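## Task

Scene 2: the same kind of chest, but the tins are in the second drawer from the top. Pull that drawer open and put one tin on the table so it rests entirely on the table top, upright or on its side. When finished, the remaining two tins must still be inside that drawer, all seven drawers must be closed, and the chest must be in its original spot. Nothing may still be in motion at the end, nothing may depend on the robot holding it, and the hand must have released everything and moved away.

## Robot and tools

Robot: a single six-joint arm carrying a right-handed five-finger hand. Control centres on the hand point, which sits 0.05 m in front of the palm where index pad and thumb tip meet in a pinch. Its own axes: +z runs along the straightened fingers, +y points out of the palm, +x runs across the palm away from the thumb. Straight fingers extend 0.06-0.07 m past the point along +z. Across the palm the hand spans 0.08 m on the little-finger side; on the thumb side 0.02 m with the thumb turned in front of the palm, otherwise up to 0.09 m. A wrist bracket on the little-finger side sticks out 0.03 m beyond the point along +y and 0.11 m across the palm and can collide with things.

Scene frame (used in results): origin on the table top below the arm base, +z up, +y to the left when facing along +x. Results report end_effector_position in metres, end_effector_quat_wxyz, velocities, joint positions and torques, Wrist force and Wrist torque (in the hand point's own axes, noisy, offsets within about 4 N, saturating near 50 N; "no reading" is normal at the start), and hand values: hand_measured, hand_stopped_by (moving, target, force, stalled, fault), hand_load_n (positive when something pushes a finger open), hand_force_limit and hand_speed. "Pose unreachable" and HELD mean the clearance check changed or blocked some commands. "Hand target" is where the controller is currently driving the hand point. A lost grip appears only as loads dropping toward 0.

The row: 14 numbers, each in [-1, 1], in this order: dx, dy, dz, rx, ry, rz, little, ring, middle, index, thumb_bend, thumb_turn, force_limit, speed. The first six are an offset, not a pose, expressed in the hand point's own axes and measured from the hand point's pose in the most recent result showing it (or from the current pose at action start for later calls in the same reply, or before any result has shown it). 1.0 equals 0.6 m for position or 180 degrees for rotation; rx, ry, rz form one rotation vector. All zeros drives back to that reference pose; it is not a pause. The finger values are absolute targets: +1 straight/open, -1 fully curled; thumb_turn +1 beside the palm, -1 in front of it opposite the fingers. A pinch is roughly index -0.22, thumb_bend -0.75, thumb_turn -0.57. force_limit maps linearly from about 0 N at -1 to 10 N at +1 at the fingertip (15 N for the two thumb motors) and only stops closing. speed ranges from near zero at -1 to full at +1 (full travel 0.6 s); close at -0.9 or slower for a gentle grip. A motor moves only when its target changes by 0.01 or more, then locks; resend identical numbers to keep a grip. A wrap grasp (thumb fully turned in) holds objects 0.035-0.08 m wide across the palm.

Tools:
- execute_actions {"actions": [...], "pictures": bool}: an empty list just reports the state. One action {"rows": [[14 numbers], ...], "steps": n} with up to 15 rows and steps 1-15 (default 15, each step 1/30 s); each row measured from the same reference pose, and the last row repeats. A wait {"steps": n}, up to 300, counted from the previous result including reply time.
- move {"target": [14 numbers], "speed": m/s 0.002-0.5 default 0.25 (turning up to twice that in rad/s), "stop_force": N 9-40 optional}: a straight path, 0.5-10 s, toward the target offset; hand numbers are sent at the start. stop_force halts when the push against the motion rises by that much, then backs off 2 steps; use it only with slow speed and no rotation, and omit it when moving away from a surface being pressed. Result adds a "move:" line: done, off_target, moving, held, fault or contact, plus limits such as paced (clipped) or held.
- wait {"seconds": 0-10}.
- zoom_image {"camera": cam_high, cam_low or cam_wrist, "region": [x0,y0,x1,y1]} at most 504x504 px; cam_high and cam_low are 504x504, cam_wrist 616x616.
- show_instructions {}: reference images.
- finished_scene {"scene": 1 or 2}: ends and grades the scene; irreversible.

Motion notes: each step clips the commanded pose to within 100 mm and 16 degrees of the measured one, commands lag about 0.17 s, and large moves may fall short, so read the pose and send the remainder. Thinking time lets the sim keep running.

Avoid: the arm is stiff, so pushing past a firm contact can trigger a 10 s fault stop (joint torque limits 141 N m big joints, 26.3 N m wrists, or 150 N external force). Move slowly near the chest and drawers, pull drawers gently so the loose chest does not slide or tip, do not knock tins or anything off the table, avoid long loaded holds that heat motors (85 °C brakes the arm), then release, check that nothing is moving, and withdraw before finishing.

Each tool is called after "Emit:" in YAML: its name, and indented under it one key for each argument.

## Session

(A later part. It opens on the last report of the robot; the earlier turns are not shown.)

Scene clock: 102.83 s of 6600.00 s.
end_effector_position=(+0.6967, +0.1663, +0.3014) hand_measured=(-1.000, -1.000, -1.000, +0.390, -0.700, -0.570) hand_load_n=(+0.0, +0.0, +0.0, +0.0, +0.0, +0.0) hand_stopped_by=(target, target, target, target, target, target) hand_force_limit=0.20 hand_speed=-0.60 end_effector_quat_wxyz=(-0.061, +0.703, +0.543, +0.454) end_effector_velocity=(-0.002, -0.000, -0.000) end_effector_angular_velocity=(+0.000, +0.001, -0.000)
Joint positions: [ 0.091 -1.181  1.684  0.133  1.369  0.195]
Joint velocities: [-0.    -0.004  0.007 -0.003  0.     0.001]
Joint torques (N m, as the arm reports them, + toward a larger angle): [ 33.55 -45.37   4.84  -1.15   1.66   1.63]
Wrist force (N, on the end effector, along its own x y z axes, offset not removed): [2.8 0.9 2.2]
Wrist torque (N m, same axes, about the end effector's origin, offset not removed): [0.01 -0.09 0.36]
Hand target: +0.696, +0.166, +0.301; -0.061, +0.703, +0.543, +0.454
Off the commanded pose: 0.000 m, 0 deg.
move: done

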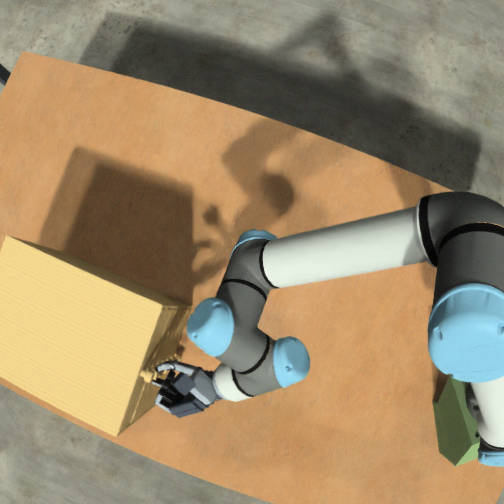

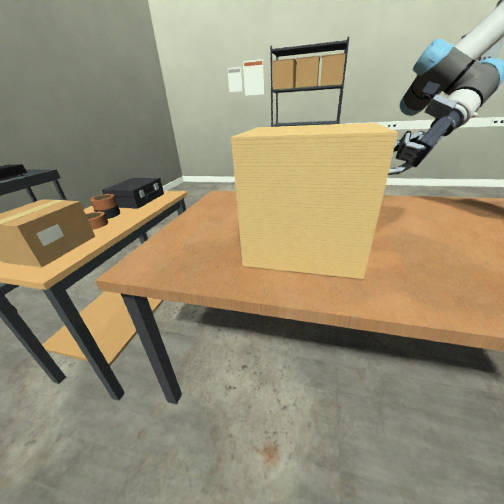

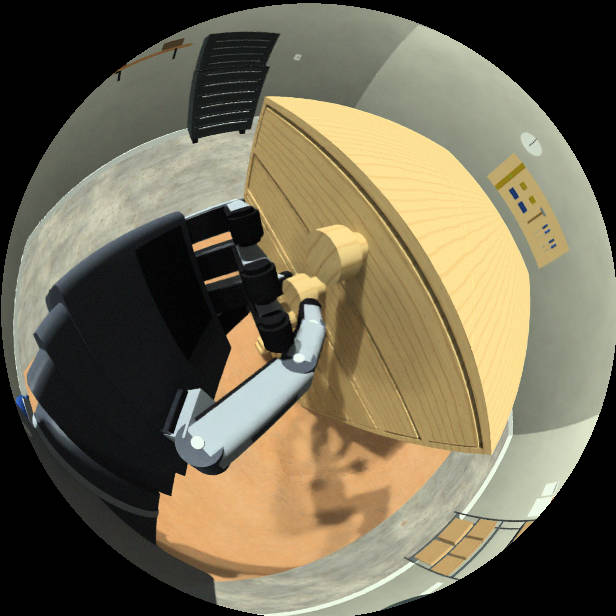

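Emit:
execute_actions:
  actions:
    - {"rows":[[0,0,0,0,0,0,-1,-1,-1,0.0,-0.82,-0.57,0.2,-0.7]],"steps":15}
  pictures: false

Emit:
wait:
  seconds: 0.5

Emit:
zoom_image:
  camera: "cam_wrist"
  region: [220,200,420,400]

Emit:
zoom_image:
  camera: "cam_high"
  region: [120,330,220,430]

Scene clock: 105.67 s of 6600.00 s.
end_effector_position=(+0.6967, +0.1662, +0.3015) hand_measured=(-1.000, -1.000, -1.000, +0.192, -0.818, -0.570) hand_load_n=(+0.0, +0.0, +0.0, +2.5, +1.0, +0.0) hand_stopped_by=(target, target, target, moving, moving, target) hand_force_limit=0.20 hand_speed=-0.70 end_effector_quat_wxyz=(-0.061, +0.703, +0.543, +0.454) end_effector_velocity=(-0.000, +0.000, -0.000) end_effector_angular_velocity=(+0.000, +0.000, +0.001)
Joint positions: [ 0.091 -1.181  1.684  0.133  1.369  0.195]
Joint velocities: [ 0.     0.001 -0.     0.    -0.    -0.   ]
Joint torques (N m, as the arm reports them, + toward a larger angle): [ 27.01 -25.11 -28.62   2.47   0.95   0.93]
Wrist force (N, on the end effector, along its own x y z axes, offset not removed): [-2.0 -0.9 2.6]
Wrist torque (N m, same axes, about the end effector's origin, offset not removed): [-0.10 0.47 0.13]
Hand target: +0.697, +0.166, +0.301; -0.061, +0.703, +0.543, +0.454
Off the commanded pose: 0.000 m, 0 deg.
Steps of this call (steps 1 to 70: nothing new was sent; steps 71 to 85: all 15 steps of this action). Readings (end_effector_position | what the end effector reports):
71: (+0.6965, +0.1663, +0.3014) | hand_measured=(-1.000, -1.000, -1.000, +0.390, -0.700, -0.570) hand_load_n=(+0.0, +0.0, +0.0, +0.0, +0.0, +0.0) hand_stopped_by=(target, target, target, moving, moving, target) hand_force_limit=0.20 hand_speed=-0.70
72: (+0.6965, +0.1663, +0.3014) | hand_measured=(-1.000, -1.000, -1.000, +0.390, -0.700, -0.570) hand_load_n=(+0.0, +0.0, +0.0, +0.0, +0.0, +0.0) hand_stopped_by=(target, target, target, moving, moving, target) hand_force_limit=0.20 hand_speed=-0.70
74: (+0.6965, +0.1663, +0.3015) | hand_measured=(-1.000, -1.000, -1.000, +0.376, -0.710, -0.570) hand_load_n=(+0.0, +0.0, +0.0, +0.0, +0.0, +0.0) hand_stopped_by=(target, target, target, moving, moving, target) hand_force_limit=0.20 hand_speed=-0.70
78: (+0.6967, +0.1662, +0.3016) | hand_measured=(-1.000, -1.000, -1.000, +0.308, -0.752, -0.570) hand_load_n=(+0.0, +0.0, +0.0, +0.0, +0.0, +0.0) hand_stopped_by=(target, target, target, moving, moving, target) hand_force_limit=0.20 hand_speed=-0.70
85: the state above

Scene clock: 106.17 s of 6600.00 s.
end_effector_position=(+0.6967, +0.1663, +0.3014) hand_measured=(-1.000, -1.000, -1.000, +0.162, -0.816, -0.570) hand_load_n=(+0.0, +0.0, +0.0, +8.0, +4.0, -0.5) hand_stopped_by=(target, target, target, force, target, target) hand_force_limit=0.20 hand_speed=-0.70 end_effector_quat_wxyz=(-0.061, +0.703, +0.543, +0.454) end_effector_velocity=(-0.001, +0.001, +0.000) end_effector_angular_velocity=(-0.000, -0.001, +0.002)
Joint positions: [ 0.091 -1.181  1.684  0.133  1.369  0.195]
Joint velocities: [ 0.001 -0.     0.001 -0.    -0.    -0.001]
Joint torques (N m, as the arm reports them, + toward a larger angle): [ 23.16 -23.84 -28.37   2.2    0.     0.23]
Wrist force (N, on the end effector, along its own x y z axes, offset not removed): [2.9 0.3 -0.2]
Wrist torque (N m, same axes, about the end effector's origin, offset not removed): [0.30 -0.39 0.59]
Hand target: +0.697, +0.166, +0.301; -0.061, +0.703, +0.543, +0.454
Off the commanded pose: 0.000 m, 0 deg.
Steps of this call (steps 1 to 15: nothing new was sent). Readings (end_effector_position | what the end effector reports):
1: (+0.6967, +0.1663, +0.3015) | hand_measured=(-1.000, -1.000, -1.000, +0.176, -0.818, -0.570) hand_load_n=(+0.0, +0.0, +0.0, +5.5, +2.5, +0.0) hand_stopped_by=(target, target, target, moving, moving, target) hand_force_limit=0.20 hand_speed=-0.70
2: (+0.6967, +0.1663, +0.3015) | hand_measured=(-1.000, -1.000, -1.000, +0.160, -0.818, -0.570) hand_load_n=(+0.0, +0.0, +0.0, +8.5, +4.5, -0.5) hand_stopped_by=(target, target, target, force, moving, target) hand_force_limit=0.20 hand_speed=-0.70
4: (+0.6967, +0.1663, +0.3015) | hand_measured=(-1.000, -1.000, -1.000, +0.162, -0.816, -0.570) hand_load_n=(+0.0, +0.0, +0.0, +8.0, +4.0, -0.5) hand_stopped_by=(target, target, target, force, target, target) hand_force_limit=0.20 hand_speed=-0.70
8: (+0.6967, +0.1663, +0.3014) | hand_measured=(-1.000, -1.000, -1.000, +0.162, -0.816, -0.570) hand_load_n=(+0.0, +0.0, +0.0, +8.0, +4.0, -0.5) hand_stopped_by=(target, target, target, force, target, target) hand_force_limit=0.20 hand_speed=-0.70
15: the state above

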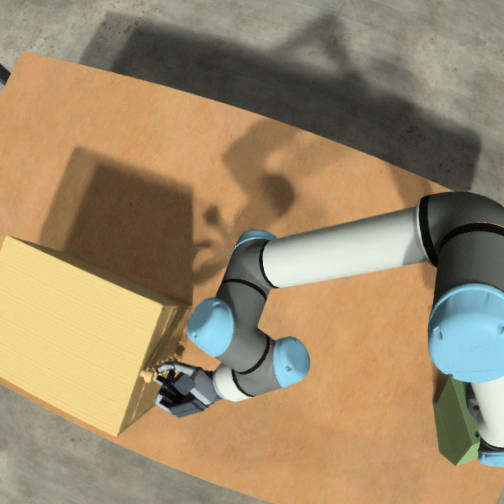

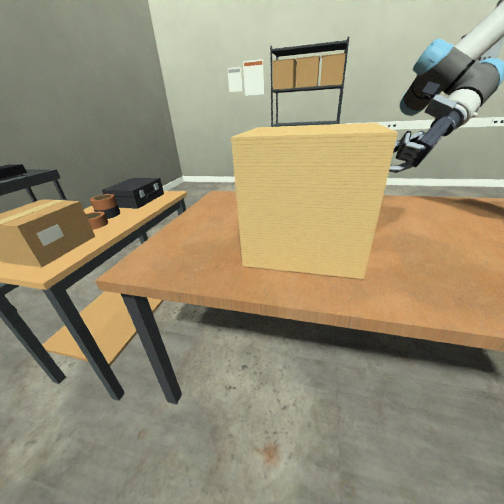

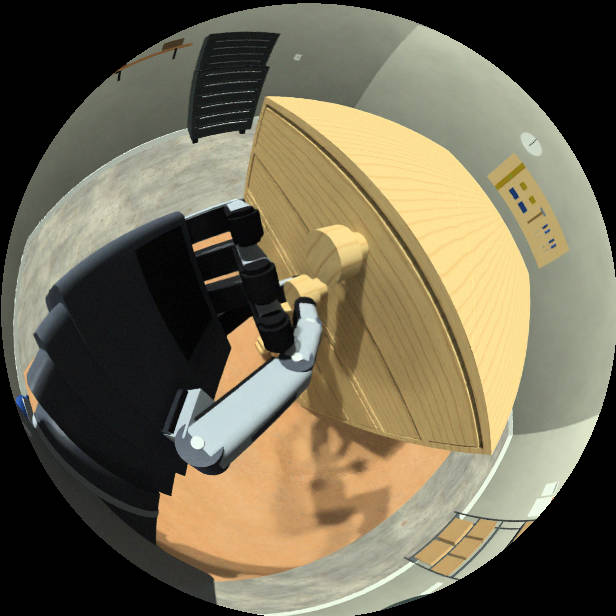

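Region (220, 200, 420, 400) of cam_wrist's 616x616 image, scaled by 2.520, with more detail than that image has.

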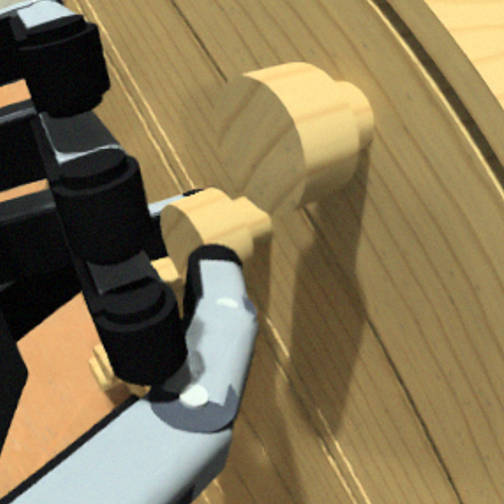

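Region (120, 330, 220, 430) of cam_high's 504x504 image, scaled by 5.040, with more detail than that image has.

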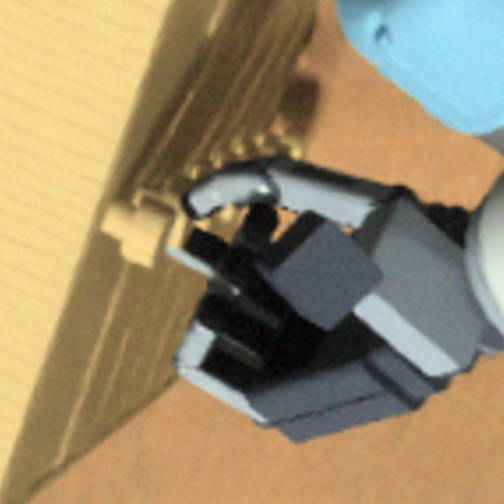

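Emit:
move:
  target: [-0.001,-0.0268,-0.0199,0,0,0,-1,-1,-1,0.0,-0.82,-0.57,0.2,-0.7]
  speed: 0.02

Emit:
zoom_image:
  camera: "cam_high"
  region: [100,300,230,430]

Scene clock: 108.83 s of 6600.00 s.
end_effector_position=(+0.6770, +0.1654, +0.3014) hand_measured=(-1.000, -1.000, -1.000, +0.162, -0.816, -0.570) hand_load_n=(+0.0, +0.0, +0.0, +8.0, +4.0, -0.5) hand_stopped_by=(target, target, target, force, target, target) hand_force_limit=0.20 hand_speed=-0.70 end_effector_quat_wxyz=(-0.061, +0.703, +0.543, +0.454) end_effector_velocity=(-0.004, +0.000, -0.001) end_effector_angular_velocity=(+0.000, +0.002, +0.001)
Joint positions: [ 0.091 -1.213  1.748  0.102  1.37   0.195]
Joint velocities: [-0.    -0.004  0.01  -0.004  0.     0.   ]
Joint torques (N m, as the arm reports them, + toward a larger angle): [ 33.27 -42.98   2.9   -1.5    1.19   1.55]
Wrist force (N, on the end effector, along its own x y z axes, offset not removed): [-0.6 1.9 1.2]
Wrist torque (N m, same axes, about the end effector's origin, offset not removed): [0.43 0.19 0.37]
Hand target: +0.677, +0.165, +0.301; -0.061, +0.703, +0.543, +0.454
Off the commanded pose: 0.000 m, 0 deg.
move: done

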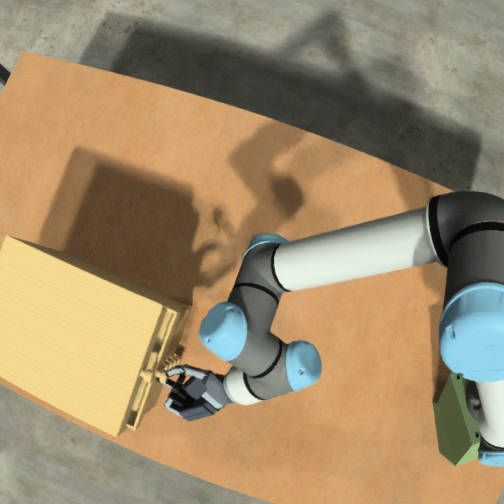

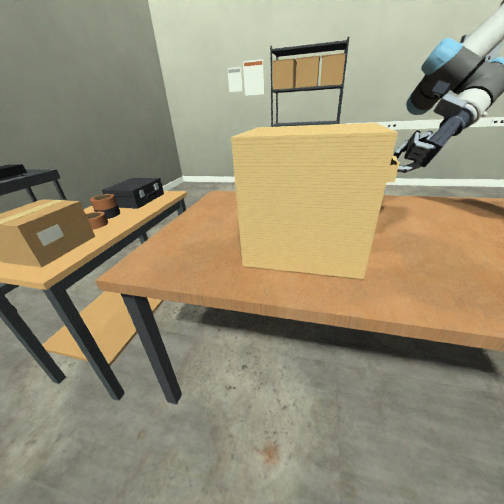

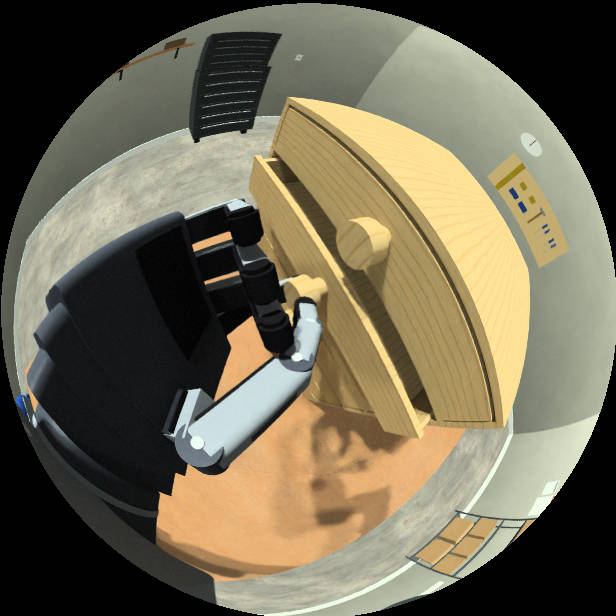

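Region (100, 300, 230, 430) of cam_high's 504x504 image, scaled by 3.877, with more detail than that image has.

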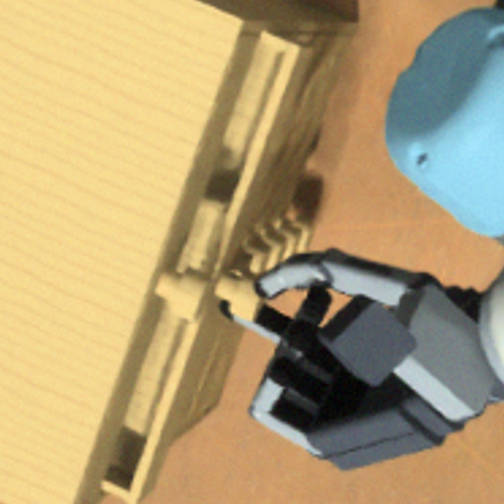

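The drawer is opening. Pulling further.

Emit:
move:
  target: [-0.0045,-0.134,-0.0995,0,0,0,-1,-1,-1,0.0,-0.82,-0.57,0.2,-0.7]
  speed: 0.04
  stop_force: 12

Scene clock: 112.63 s of 6600.00 s.
end_effector_position=(+0.5772, +0.1613, +0.3013) hand_measured=(-1.000, -1.000, -1.000, +0.160, -0.818, -0.570) hand_load_n=(+0.0, +0.0, +0.0, +0.0, +0.0, +0.0) hand_stopped_by=(target, target, target, force, target, target) hand_force_limit=0.20 hand_speed=-0.70 end_effector_quat_wxyz=(-0.061, +0.703, +0.543, +0.454) end_effector_velocity=(-0.004, +0.000, -0.001) end_effector_angular_velocity=(-0.000, +0.002, +0.001)
Joint positions: [ 0.094 -1.37   2.047 -0.041  1.372  0.196]
Joint velocities: [ 0.    -0.004  0.01  -0.004 -0.    -0.   ]
Joint torques (N m, as the arm reports them, + toward a larger angle): [ 27.32 -36.08   4.11  -1.26   1.05   1.66]
Wrist force (N, on the end effector, along its own x y z axes, offset not removed): [-0.7 0.8 2.7]
Wrist torque (N m, same axes, about the end effector's origin, offset not removed): [-0.06 0.36 0.12]
Hand target: +0.577, +0.161, +0.301; -0.061, +0.703, +0.543, +0.454
Off the commanded pose: 0.000 m, 0 deg.
move: done

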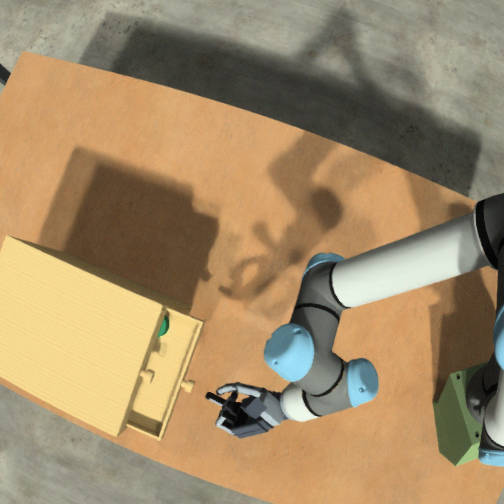

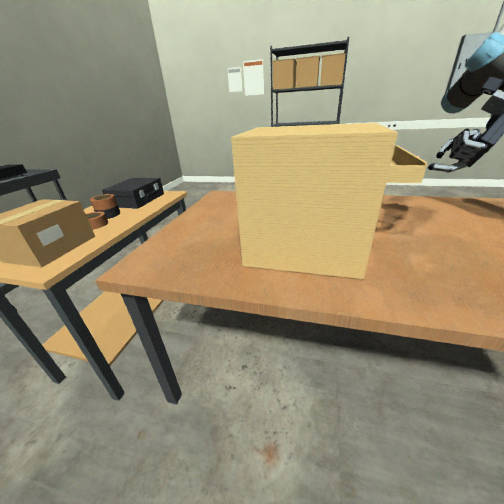

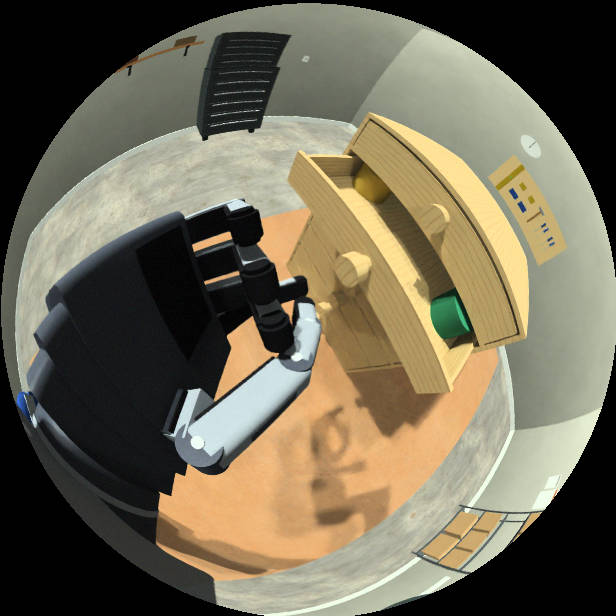

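Emit:
move:
  target: [0.0118,0.023,0.0314,0,0,0,-1,-1,-1,0.42,-0.6,-0.57,0.2,0]
  speed: 0.06

Emit:
zoom_image:
  camera: "cam_wrist"
  region: [220,200,420,400]

Emit:
zoom_image:
  camera: "cam_high"
  region: [110,300,250,440]

Scene clock: 119.53 s of 6600.00 s.
end_effector_position=(+0.5990, +0.1715, +0.3010) hand_measured=(-1.000, -1.000, -1.000, +0.420, -0.600, -0.570) hand_load_n=(+0.0, +0.0, +0.0, +0.0, +0.0, +0.0) hand_stopped_by=(target, target, target, target, target, target) hand_force_limit=0.20 hand_speed=0.00 end_effector_quat_wxyz=(-0.061, +0.703, +0.543, +0.454) end_effector_velocity=(+0.003, +0.001, +0.000) end_effector_angular_velocity=(+0.000, -0.001, -0.001)
Joint positions: [ 0.116 -1.321  1.976 -0.023  1.389  0.21 ]
Joint velocities: [ 0.002  0.006 -0.009  0.002  0.002  0.002]
Joint torques (N m, as the arm reports them, + toward a larger angle): [ 28.57 -17.74 -25.07   2.76   1.59   1.78]
Wrist force (N, on the end effector, along its own x y z axes, offset not removed): [-1.0 0.3 0.9]
Wrist torque (N m, same axes, about the end effector's origin, offset not removed): [0.02 0.37 0.23]
Hand target: +0.599, +0.172, +0.301; -0.061, +0.703, +0.543, +0.454
Off the commanded pose: 0.000 m, 0 deg.
After step 90, 3.03 s passed at rest.
move: done

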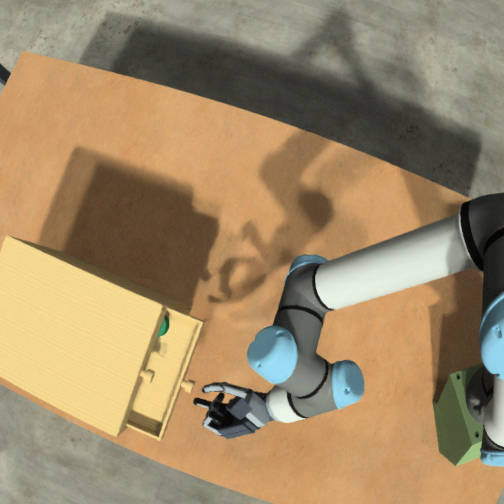

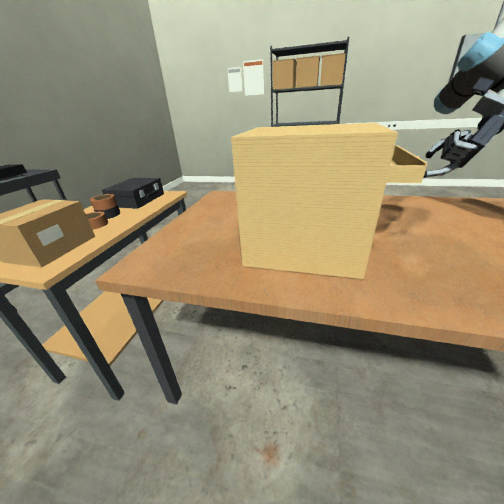

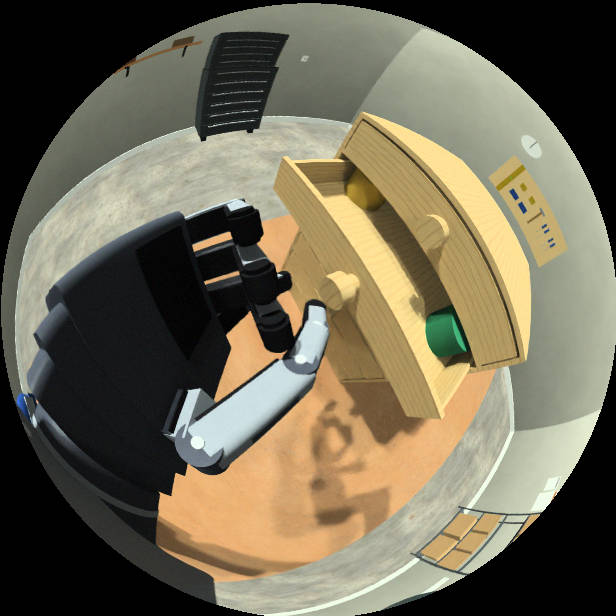

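Region (220, 200, 420, 400) of cam_wrist's 616x616 image, scaled by 2.520, with more detail than that image has.

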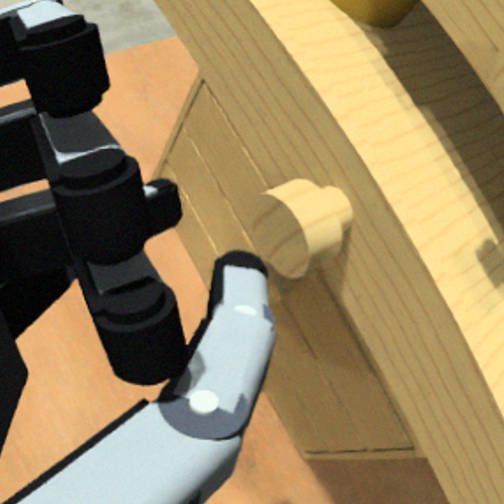

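Region (110, 300, 250, 440) of cam_high's 504x504 image, scaled by 3.600, with more detail than that image has.

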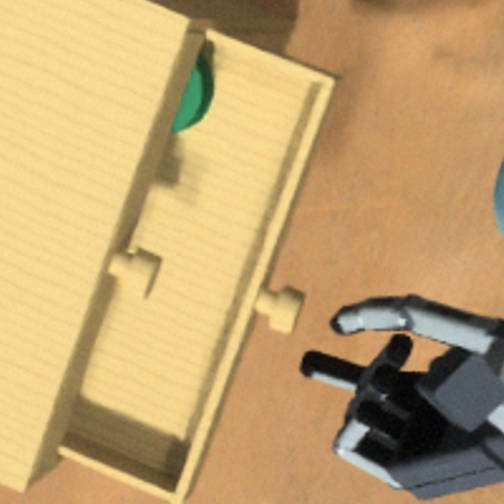

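Emit:
move:
  target: [-0.0059,0.0355,0.0310,0,0,0,-1,-1,-1,0.42,-0.6,-0.57,0.2,0]
  speed: 0.04

Emit:
zoom_image:
  camera: "cam_wrist"
  region: [220,200,420,400]

Emit:
zoom_image:
  camera: "cam_high"
  region: [110,300,250,440]

Scene clock: 123.50 s of 6600.00 s.
end_effector_position=(+0.6268, +0.1712, +0.2965) hand_measured=(-1.000, -1.000, -1.000, +0.420, -0.600, -0.570) hand_load_n=(+0.0, +0.0, +0.0, +0.0, +0.0, -1.0) hand_stopped_by=(target, target, target, target, target, target) hand_force_limit=0.20 hand_speed=0.00 end_effector_quat_wxyz=(-0.061, +0.703, +0.543, +0.454) end_effector_velocity=(+0.002, +0.000, -0.001) end_effector_angular_velocity=(-0.000, +0.001, +0.001)
Joint positions: [ 0.104 -1.274  1.899  0.01   1.38   0.203]
Joint velocities: [-0.001  0.005 -0.006  0.003 -0.001 -0.001]
Joint torques (N m, as the arm reports them, + toward a larger angle): [  4.51 -16.39 -26.71   2.74  -3.56  -1.59]
Wrist force (N, on the end effector, along its own x y z axes, offset not removed): [0.5 0.6 -3.0]
Wrist torque (N m, same axes, about the end effector's origin, offset not removed): [0.15 0.52 0.11]
Hand target: +0.627, +0.171, +0.296; -0.061, +0.703, +0.543, +0.454
Off the commanded pose: 0.000 m, 0 deg.
move: done

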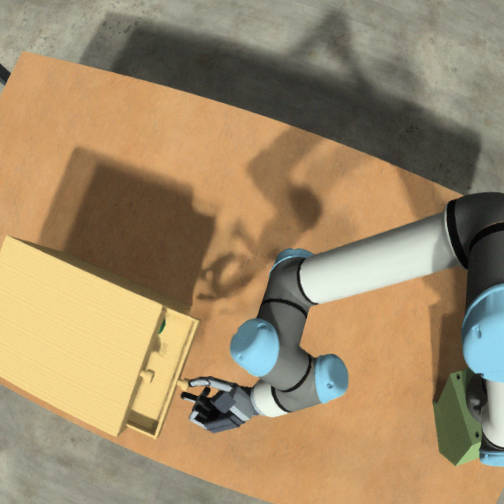

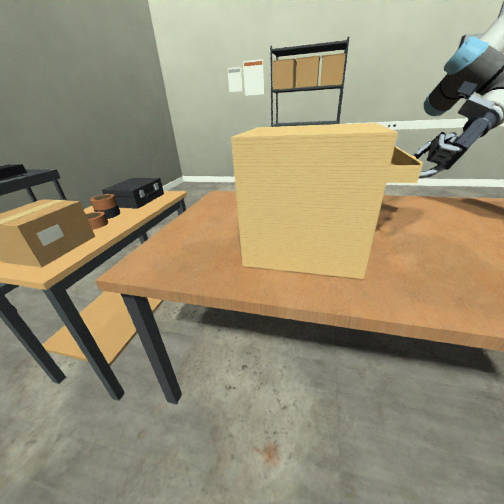

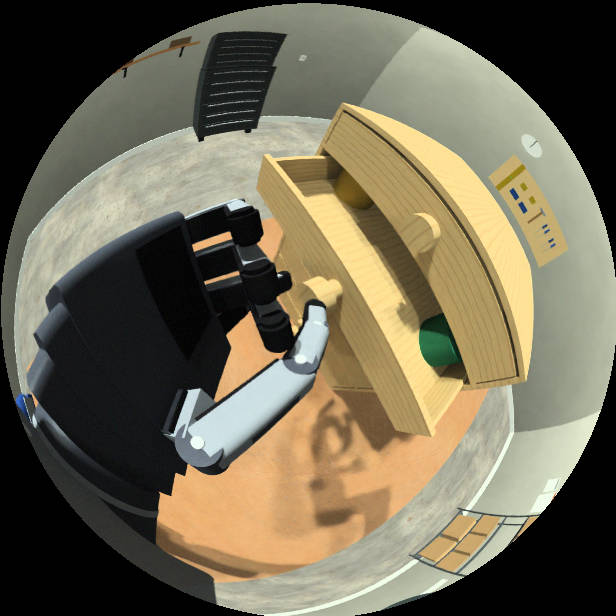

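Region (220, 200, 420, 400) of cam_wrist's 616x616 image, scaled by 2.520, with more detail than that image has.

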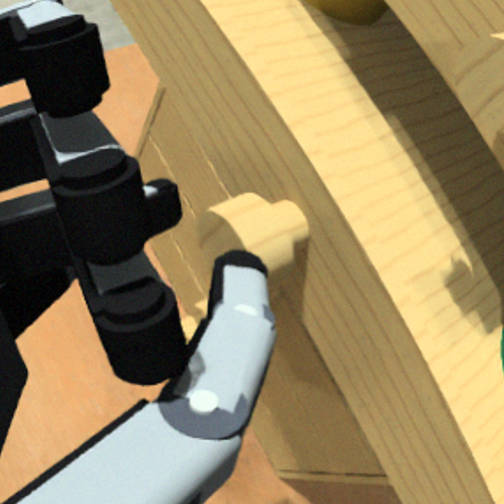

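Region (110, 300, 250, 440) of cam_high's 504x504 image, scaled by 3.600, with more detail than that image has.

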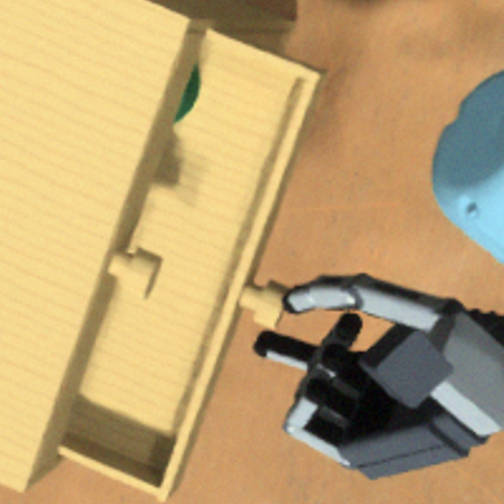

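Emit:
move:
  target: [0,-0.0097,-0.0212,0,0,0,-1,-1,-1,0.42,-0.55,-0.57,0.2,0]
  speed: 0.04

Emit:
move:
  target: [0,0.0273,0.0191,0,0,0,-1,-1,-1,0.42,-0.55,-0.57,0.2,0]
  speed: 0.03

Emit:
zoom_image:
  camera: "cam_wrist"
  region: [220,200,420,400]

Emit:
zoom_image:
  camera: "cam_high"
  region: [110,300,250,440]

Scene clock: 127.07 s of 6600.00 s.
end_effector_position=(+0.6150, +0.1663, +0.3013) hand_measured=(-1.000, -1.000, -1.000, +0.420, -0.550, -0.570) hand_load_n=(+0.0, +0.0, +0.0, +0.0, +0.0, +0.0) hand_stopped_by=(target, target, target, target, target, target) hand_force_limit=0.20 hand_speed=0.00 end_effector_quat_wxyz=(-0.061, +0.703, +0.543, +0.454) end_effector_velocity=(-0.002, -0.001, +0.001) end_effector_angular_velocity=(-0.000, -0.000, -0.000)
Joint positions: [ 0.101 -1.306  1.934  0.007  1.377  0.201]
Joint velocities: [-0.001 -0.006  0.006 -0.    -0.001 -0.001]
Joint torques (N m, as the arm reports them, + toward a larger angle): [  4.04 -38.53   3.69  -1.33  -3.75  -1.68]
Wrist force (N, on the end effector, along its own x y z axes, offset not removed): [2.7 -1.7 0.7]
Wrist torque (N m, same axes, about the end effector's origin, offset not removed): [-0.36 -0.10 0.42]
Hand target: +0.615, +0.166, +0.301; -0.061, +0.703, +0.543, +0.454
Off the commanded pose: 0.000 m, 0 deg.
move: done

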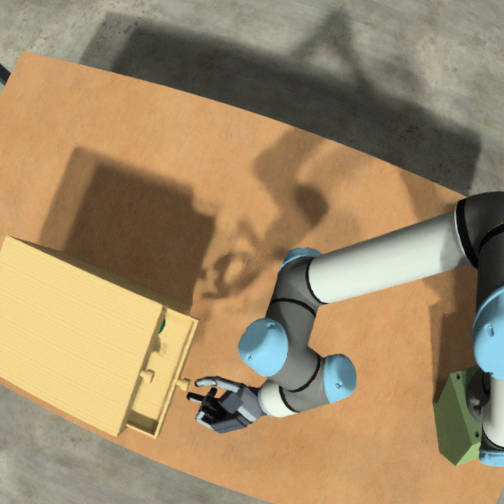

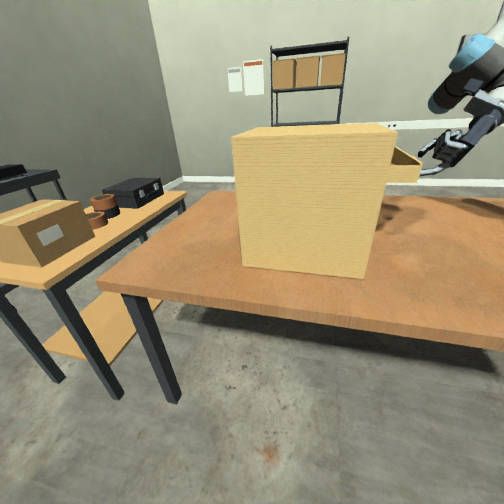

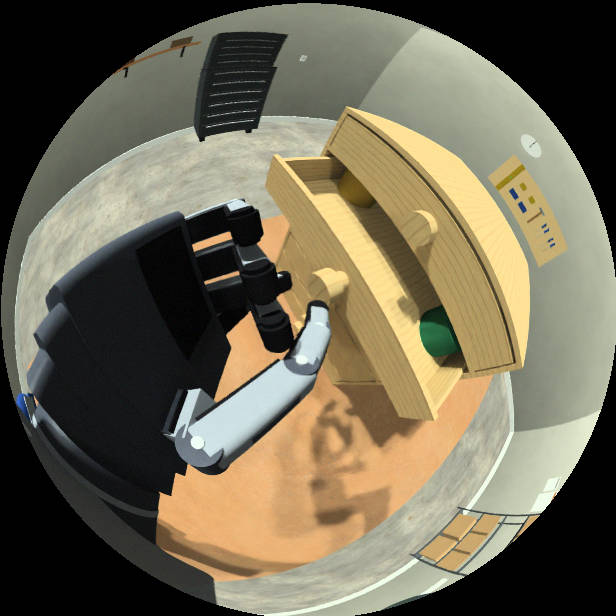

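Scene clock: 128.07 s of 6600.00 s.
end_effector_position=(+0.6347, +0.1664, +0.3014) hand_measured=(-1.000, -1.000, -1.000, +0.420, -0.550, -0.570) hand_load_n=(+0.0, +0.0, +0.0, +0.0, +0.0, +0.0) hand_stopped_by=(target, target, target, target, target, target) hand_force_limit=0.20 hand_speed=0.00 end_effector_quat_wxyz=(-0.061, +0.703, +0.543, +0.454) end_effector_velocity=(+0.003, -0.000, -0.000) end_effector_angular_velocity=(-0.000, +0.001, -0.000)
Joint positions: [ 0.098 -1.277  1.876  0.036  1.375  0.199]
Joint velocities: [-0.001  0.004 -0.008  0.004 -0.    -0.   ]
Joint torques (N m, as the arm reports them, + toward a larger angle): [  4.48 -18.83 -26.5    2.39  -3.66  -1.66]
Wrist force (N, on the end effector, along its own x y z axes, offset not removed): [1.5 1.5 0.6]
Wrist torque (N m, same axes, about the end effector's origin, offset not removed): [0.23 0.09 0.52]
Hand target: +0.635, +0.166, +0.301; -0.061, +0.703, +0.543, +0.454
Off the commanded pose: 0.000 m, 0 deg.
move: done

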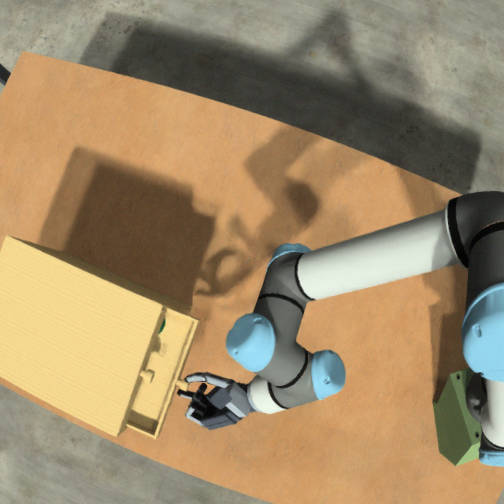

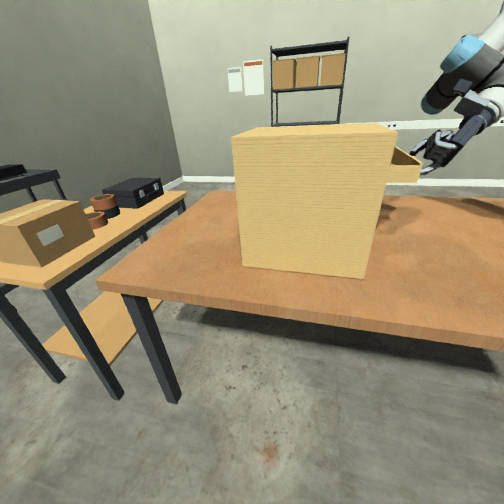

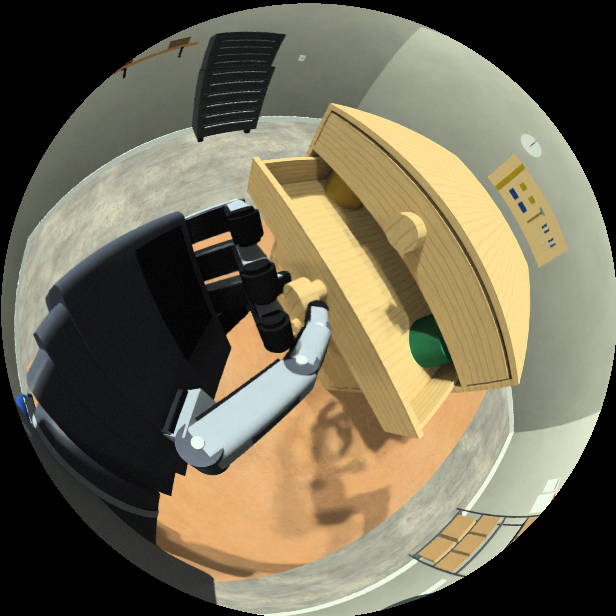

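Region (220, 200, 420, 400) of cam_wrist's 616x616 image, scaled by 2.520, with more detail than that image has.

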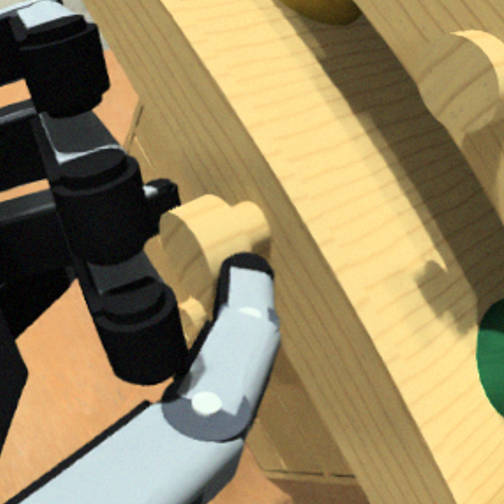

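Region (110, 300, 250, 440) of cam_high's 504x504 image, scaled by 3.600, with more detail than that image has.

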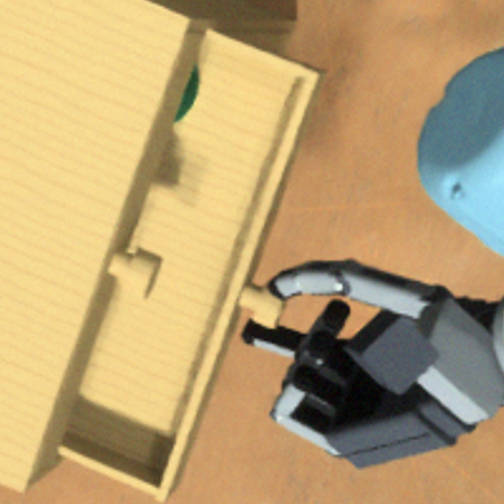

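Emit:
move:
  target: [0,0.004,0.003,0,0,0,-1,-1,-1,0.42,-0.55,-0.57,0.5,-0.6]
  speed: 0.02

Emit:
move:
  target: [0,0,0,0,0,0,-1,-1,-1,-0.05,-0.86,-0.57,0.5,-0.7]

Emit:
zoom_image:
  camera: "cam_wrist"
  region: [220,200,420,400]

Emit:
zoom_image:
  camera: "cam_high"
  region: [110,300,250,440]

Scene clock: 130.50 s of 6600.00 s.
end_effector_position=(+0.6376, +0.1664, +0.3013) hand_measured=(-1.000, -1.000, -1.000, +0.420, -0.550, -0.570) hand_load_n=(+0.0, +0.0, +0.0, +0.0, +0.0, +0.0) hand_stopped_by=(target, target, target, target, target, target) hand_force_limit=0.50 hand_speed=-0.60 end_effector_quat_wxyz=(-0.061, +0.703, +0.543, +0.454) end_effector_velocity=(+0.002, +0.000, +0.001) end_effector_angular_velocity=(+0.001, -0.002, +0.000)
Joint positions: [ 0.098 -1.273  1.868  0.04   1.375  0.199]
Joint velocities: [ 0.001  0.002 -0.006  0.002 -0.     0.   ]
Joint torques (N m, as the arm reports them, + toward a larger angle): [  5.42 -18.33 -26.37   2.64  -3.74  -1.74]
Wrist force (N, on the end effector, along its own x y z axes, offset not removed): [1.6 0.7 1.4]
Wrist torque (N m, same axes, about the end effector's origin, offset not removed): [0.03 0.06 0.27]
Hand target: +0.638, +0.166, +0.301; -0.061, +0.703, +0.543, +0.454
Off the commanded pose: 0.000 m, 0 deg.
move: done

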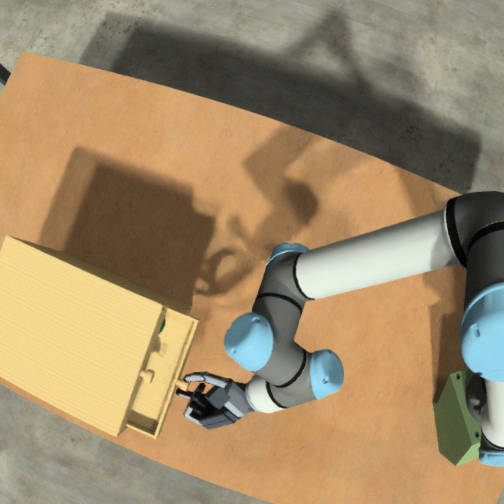

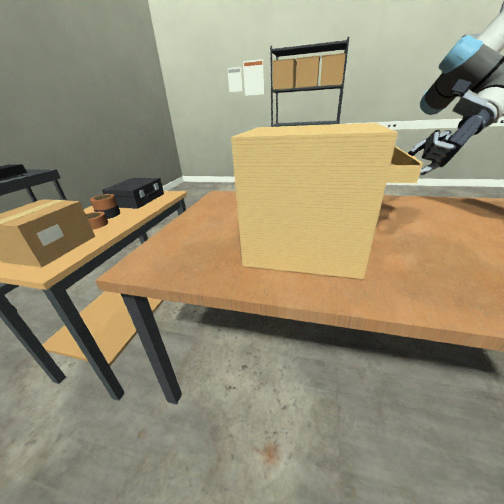

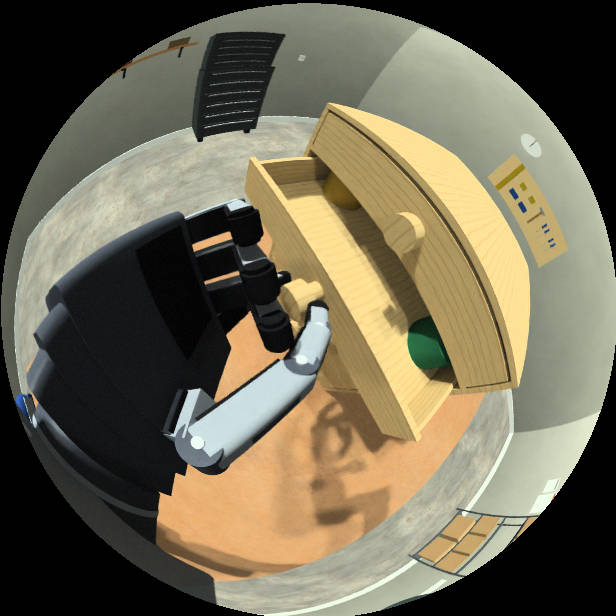

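Scene clock: 131.53 s of 6600.00 s.
end_effector_position=(+0.6376, +0.1665, +0.3013) hand_measured=(-1.000, -1.000, -1.000, +0.142, -0.762, -0.570) hand_load_n=(+0.0, +0.0, +0.0, +12.5, +11.0, -0.5) hand_stopped_by=(target, target, target, force, force, target) hand_force_limit=0.50 hand_speed=-0.70 end_effector_quat_wxyz=(-0.061, +0.703, +0.543, +0.454) end_effector_velocity=(-0.001, +0.000, -0.000) end_effector_angular_velocity=(-0.000, +0.001, +0.001)
Joint positions: [ 0.098 -1.273  1.868  0.04   1.375  0.199]
Joint velocities: [ 0.    -0.     0.001  0.     0.    -0.   ]
Joint torques (N m, as the arm reports them, + toward a larger angle): [  6.44 -28.95   2.62  -1.35  -3.19  -1.38]
Wrist force (N, on the end effector, along its own x y z axes, offset not removed): [-0.4 -0.2 3.2]
Wrist torque (N m, same axes, about the end effector's origin, offset not removed): [0.31 0.41 0.24]
Hand target: +0.638, +0.166, +0.301; -0.061, +0.703, +0.543, +0.454
Off the commanded pose: 0.000 m, 0 deg.
move: done

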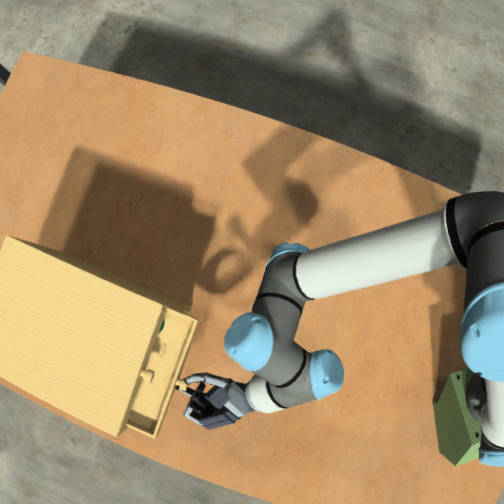

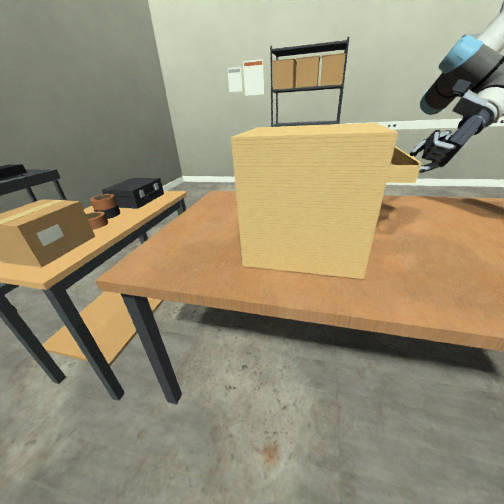

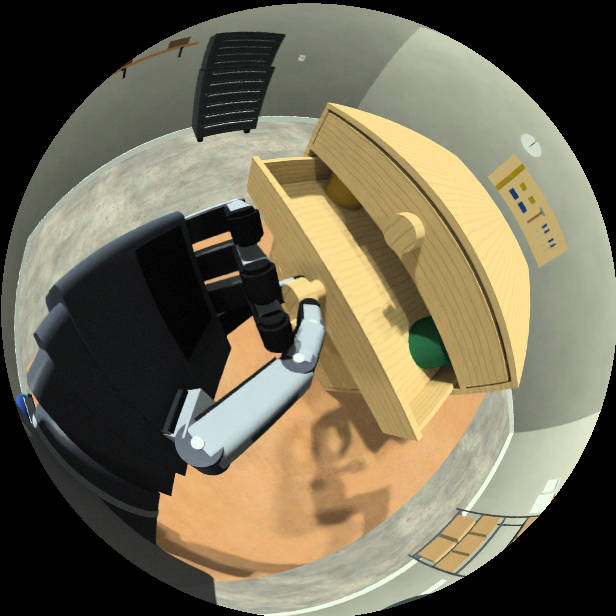

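Region (220, 200, 420, 400) of cam_wrist's 616x616 image, scaled by 2.520, with more detail than that image has.

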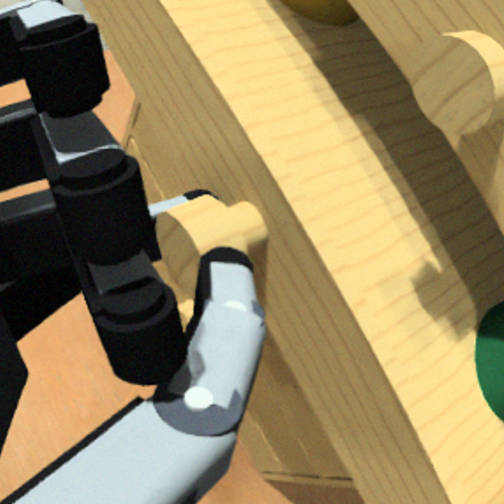

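Region (110, 300, 250, 440) of cam_high's 504x504 image, scaled by 3.600, with more detail than that image has.

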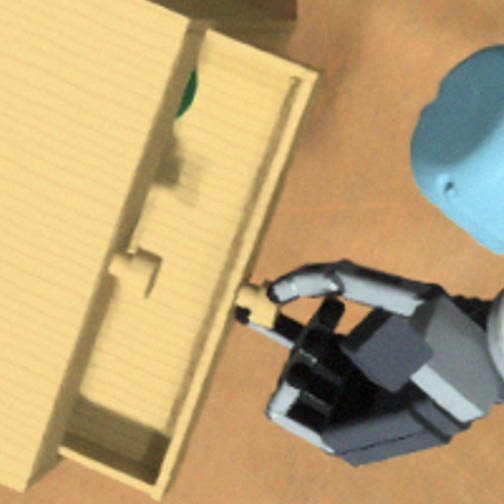

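Firm grip. Pulling 4 cm straight along −x.

Emit:
move:
  target: [0,-0.0546,-0.0383,0,0,0,-1,-1,-1,-0.05,-0.86,-0.57,0.5,-0.7]
  speed: 0.025
  stop_force: 12

Emit:
zoom_image:
  camera: "cam_high"
  region: [110,300,270,460]

Scene clock: 134.53 s of 6600.00 s.
end_effector_position=(+0.5978, +0.1663, +0.3012) hand_measured=(-1.000, -1.000, -1.000, +0.142, -0.762, -0.570) hand_load_n=(+0.0, +0.0, +0.0, +12.5, +11.5, +0.0) hand_stopped_by=(target, target, target, force, force, target) hand_force_limit=0.50 hand_speed=-0.70 end_effector_quat_wxyz=(-0.061, +0.703, +0.543, +0.454) end_effector_velocity=(-0.002, -0.001, +0.000) end_effector_angular_velocity=(+0.000, -0.001, -0.002)
Joint positions: [ 0.103 -1.331  1.984 -0.018  1.379  0.202]
Joint velocities: [-0.    -0.003  0.006 -0.004  0.     0.001]
Joint torques (N m, as the arm reports them, + toward a larger angle): [ 29.28 -39.44   2.67  -2.07   1.75   1.63]
Wrist force (N, on the end effector, along its own x y z axes, offset not removed): [1.6 2.1 2.8]
Wrist torque (N m, same axes, about the end effector's origin, offset not removed): [0.45 -0.02 0.52]
Hand target: +0.598, +0.166, +0.301; -0.061, +0.703, +0.543, +0.454
Off the commanded pose: 0.000 m, 0 deg.
move: done

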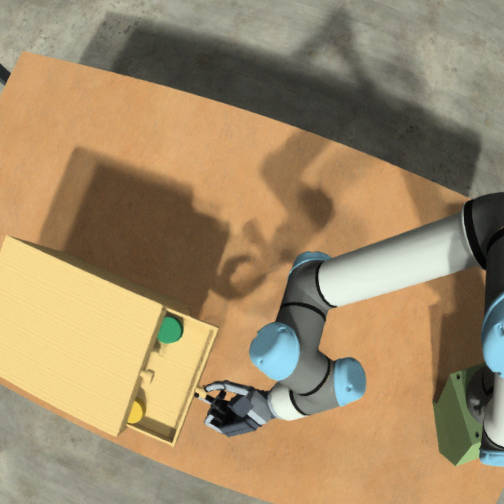

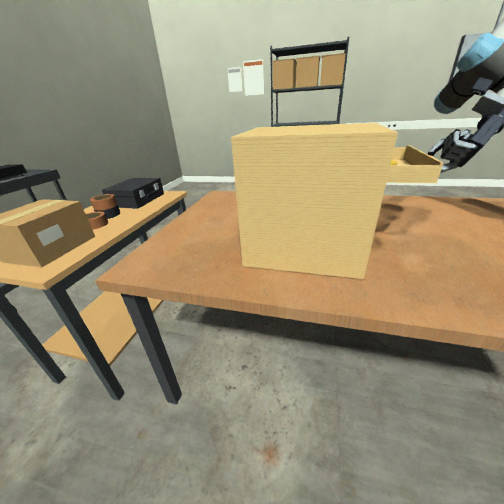

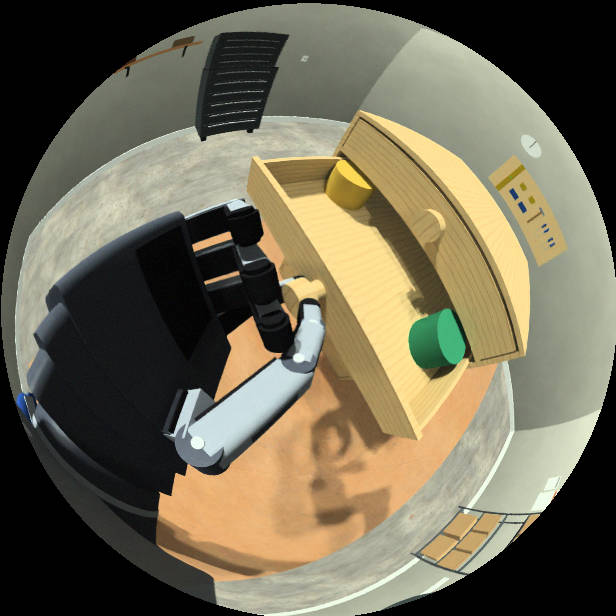

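Region (110, 300, 270, 460) of cam_high's 504x504 image, scaled by 3.150, with more detail than that image has.

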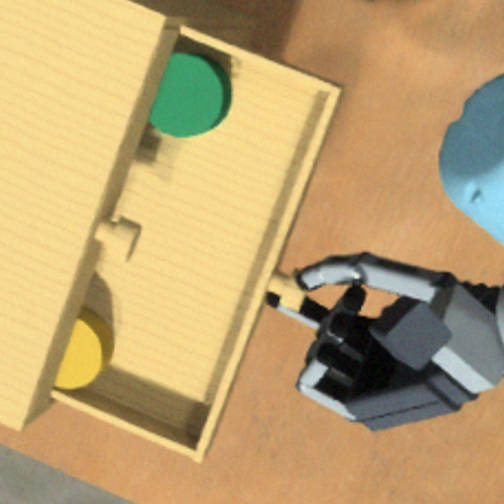

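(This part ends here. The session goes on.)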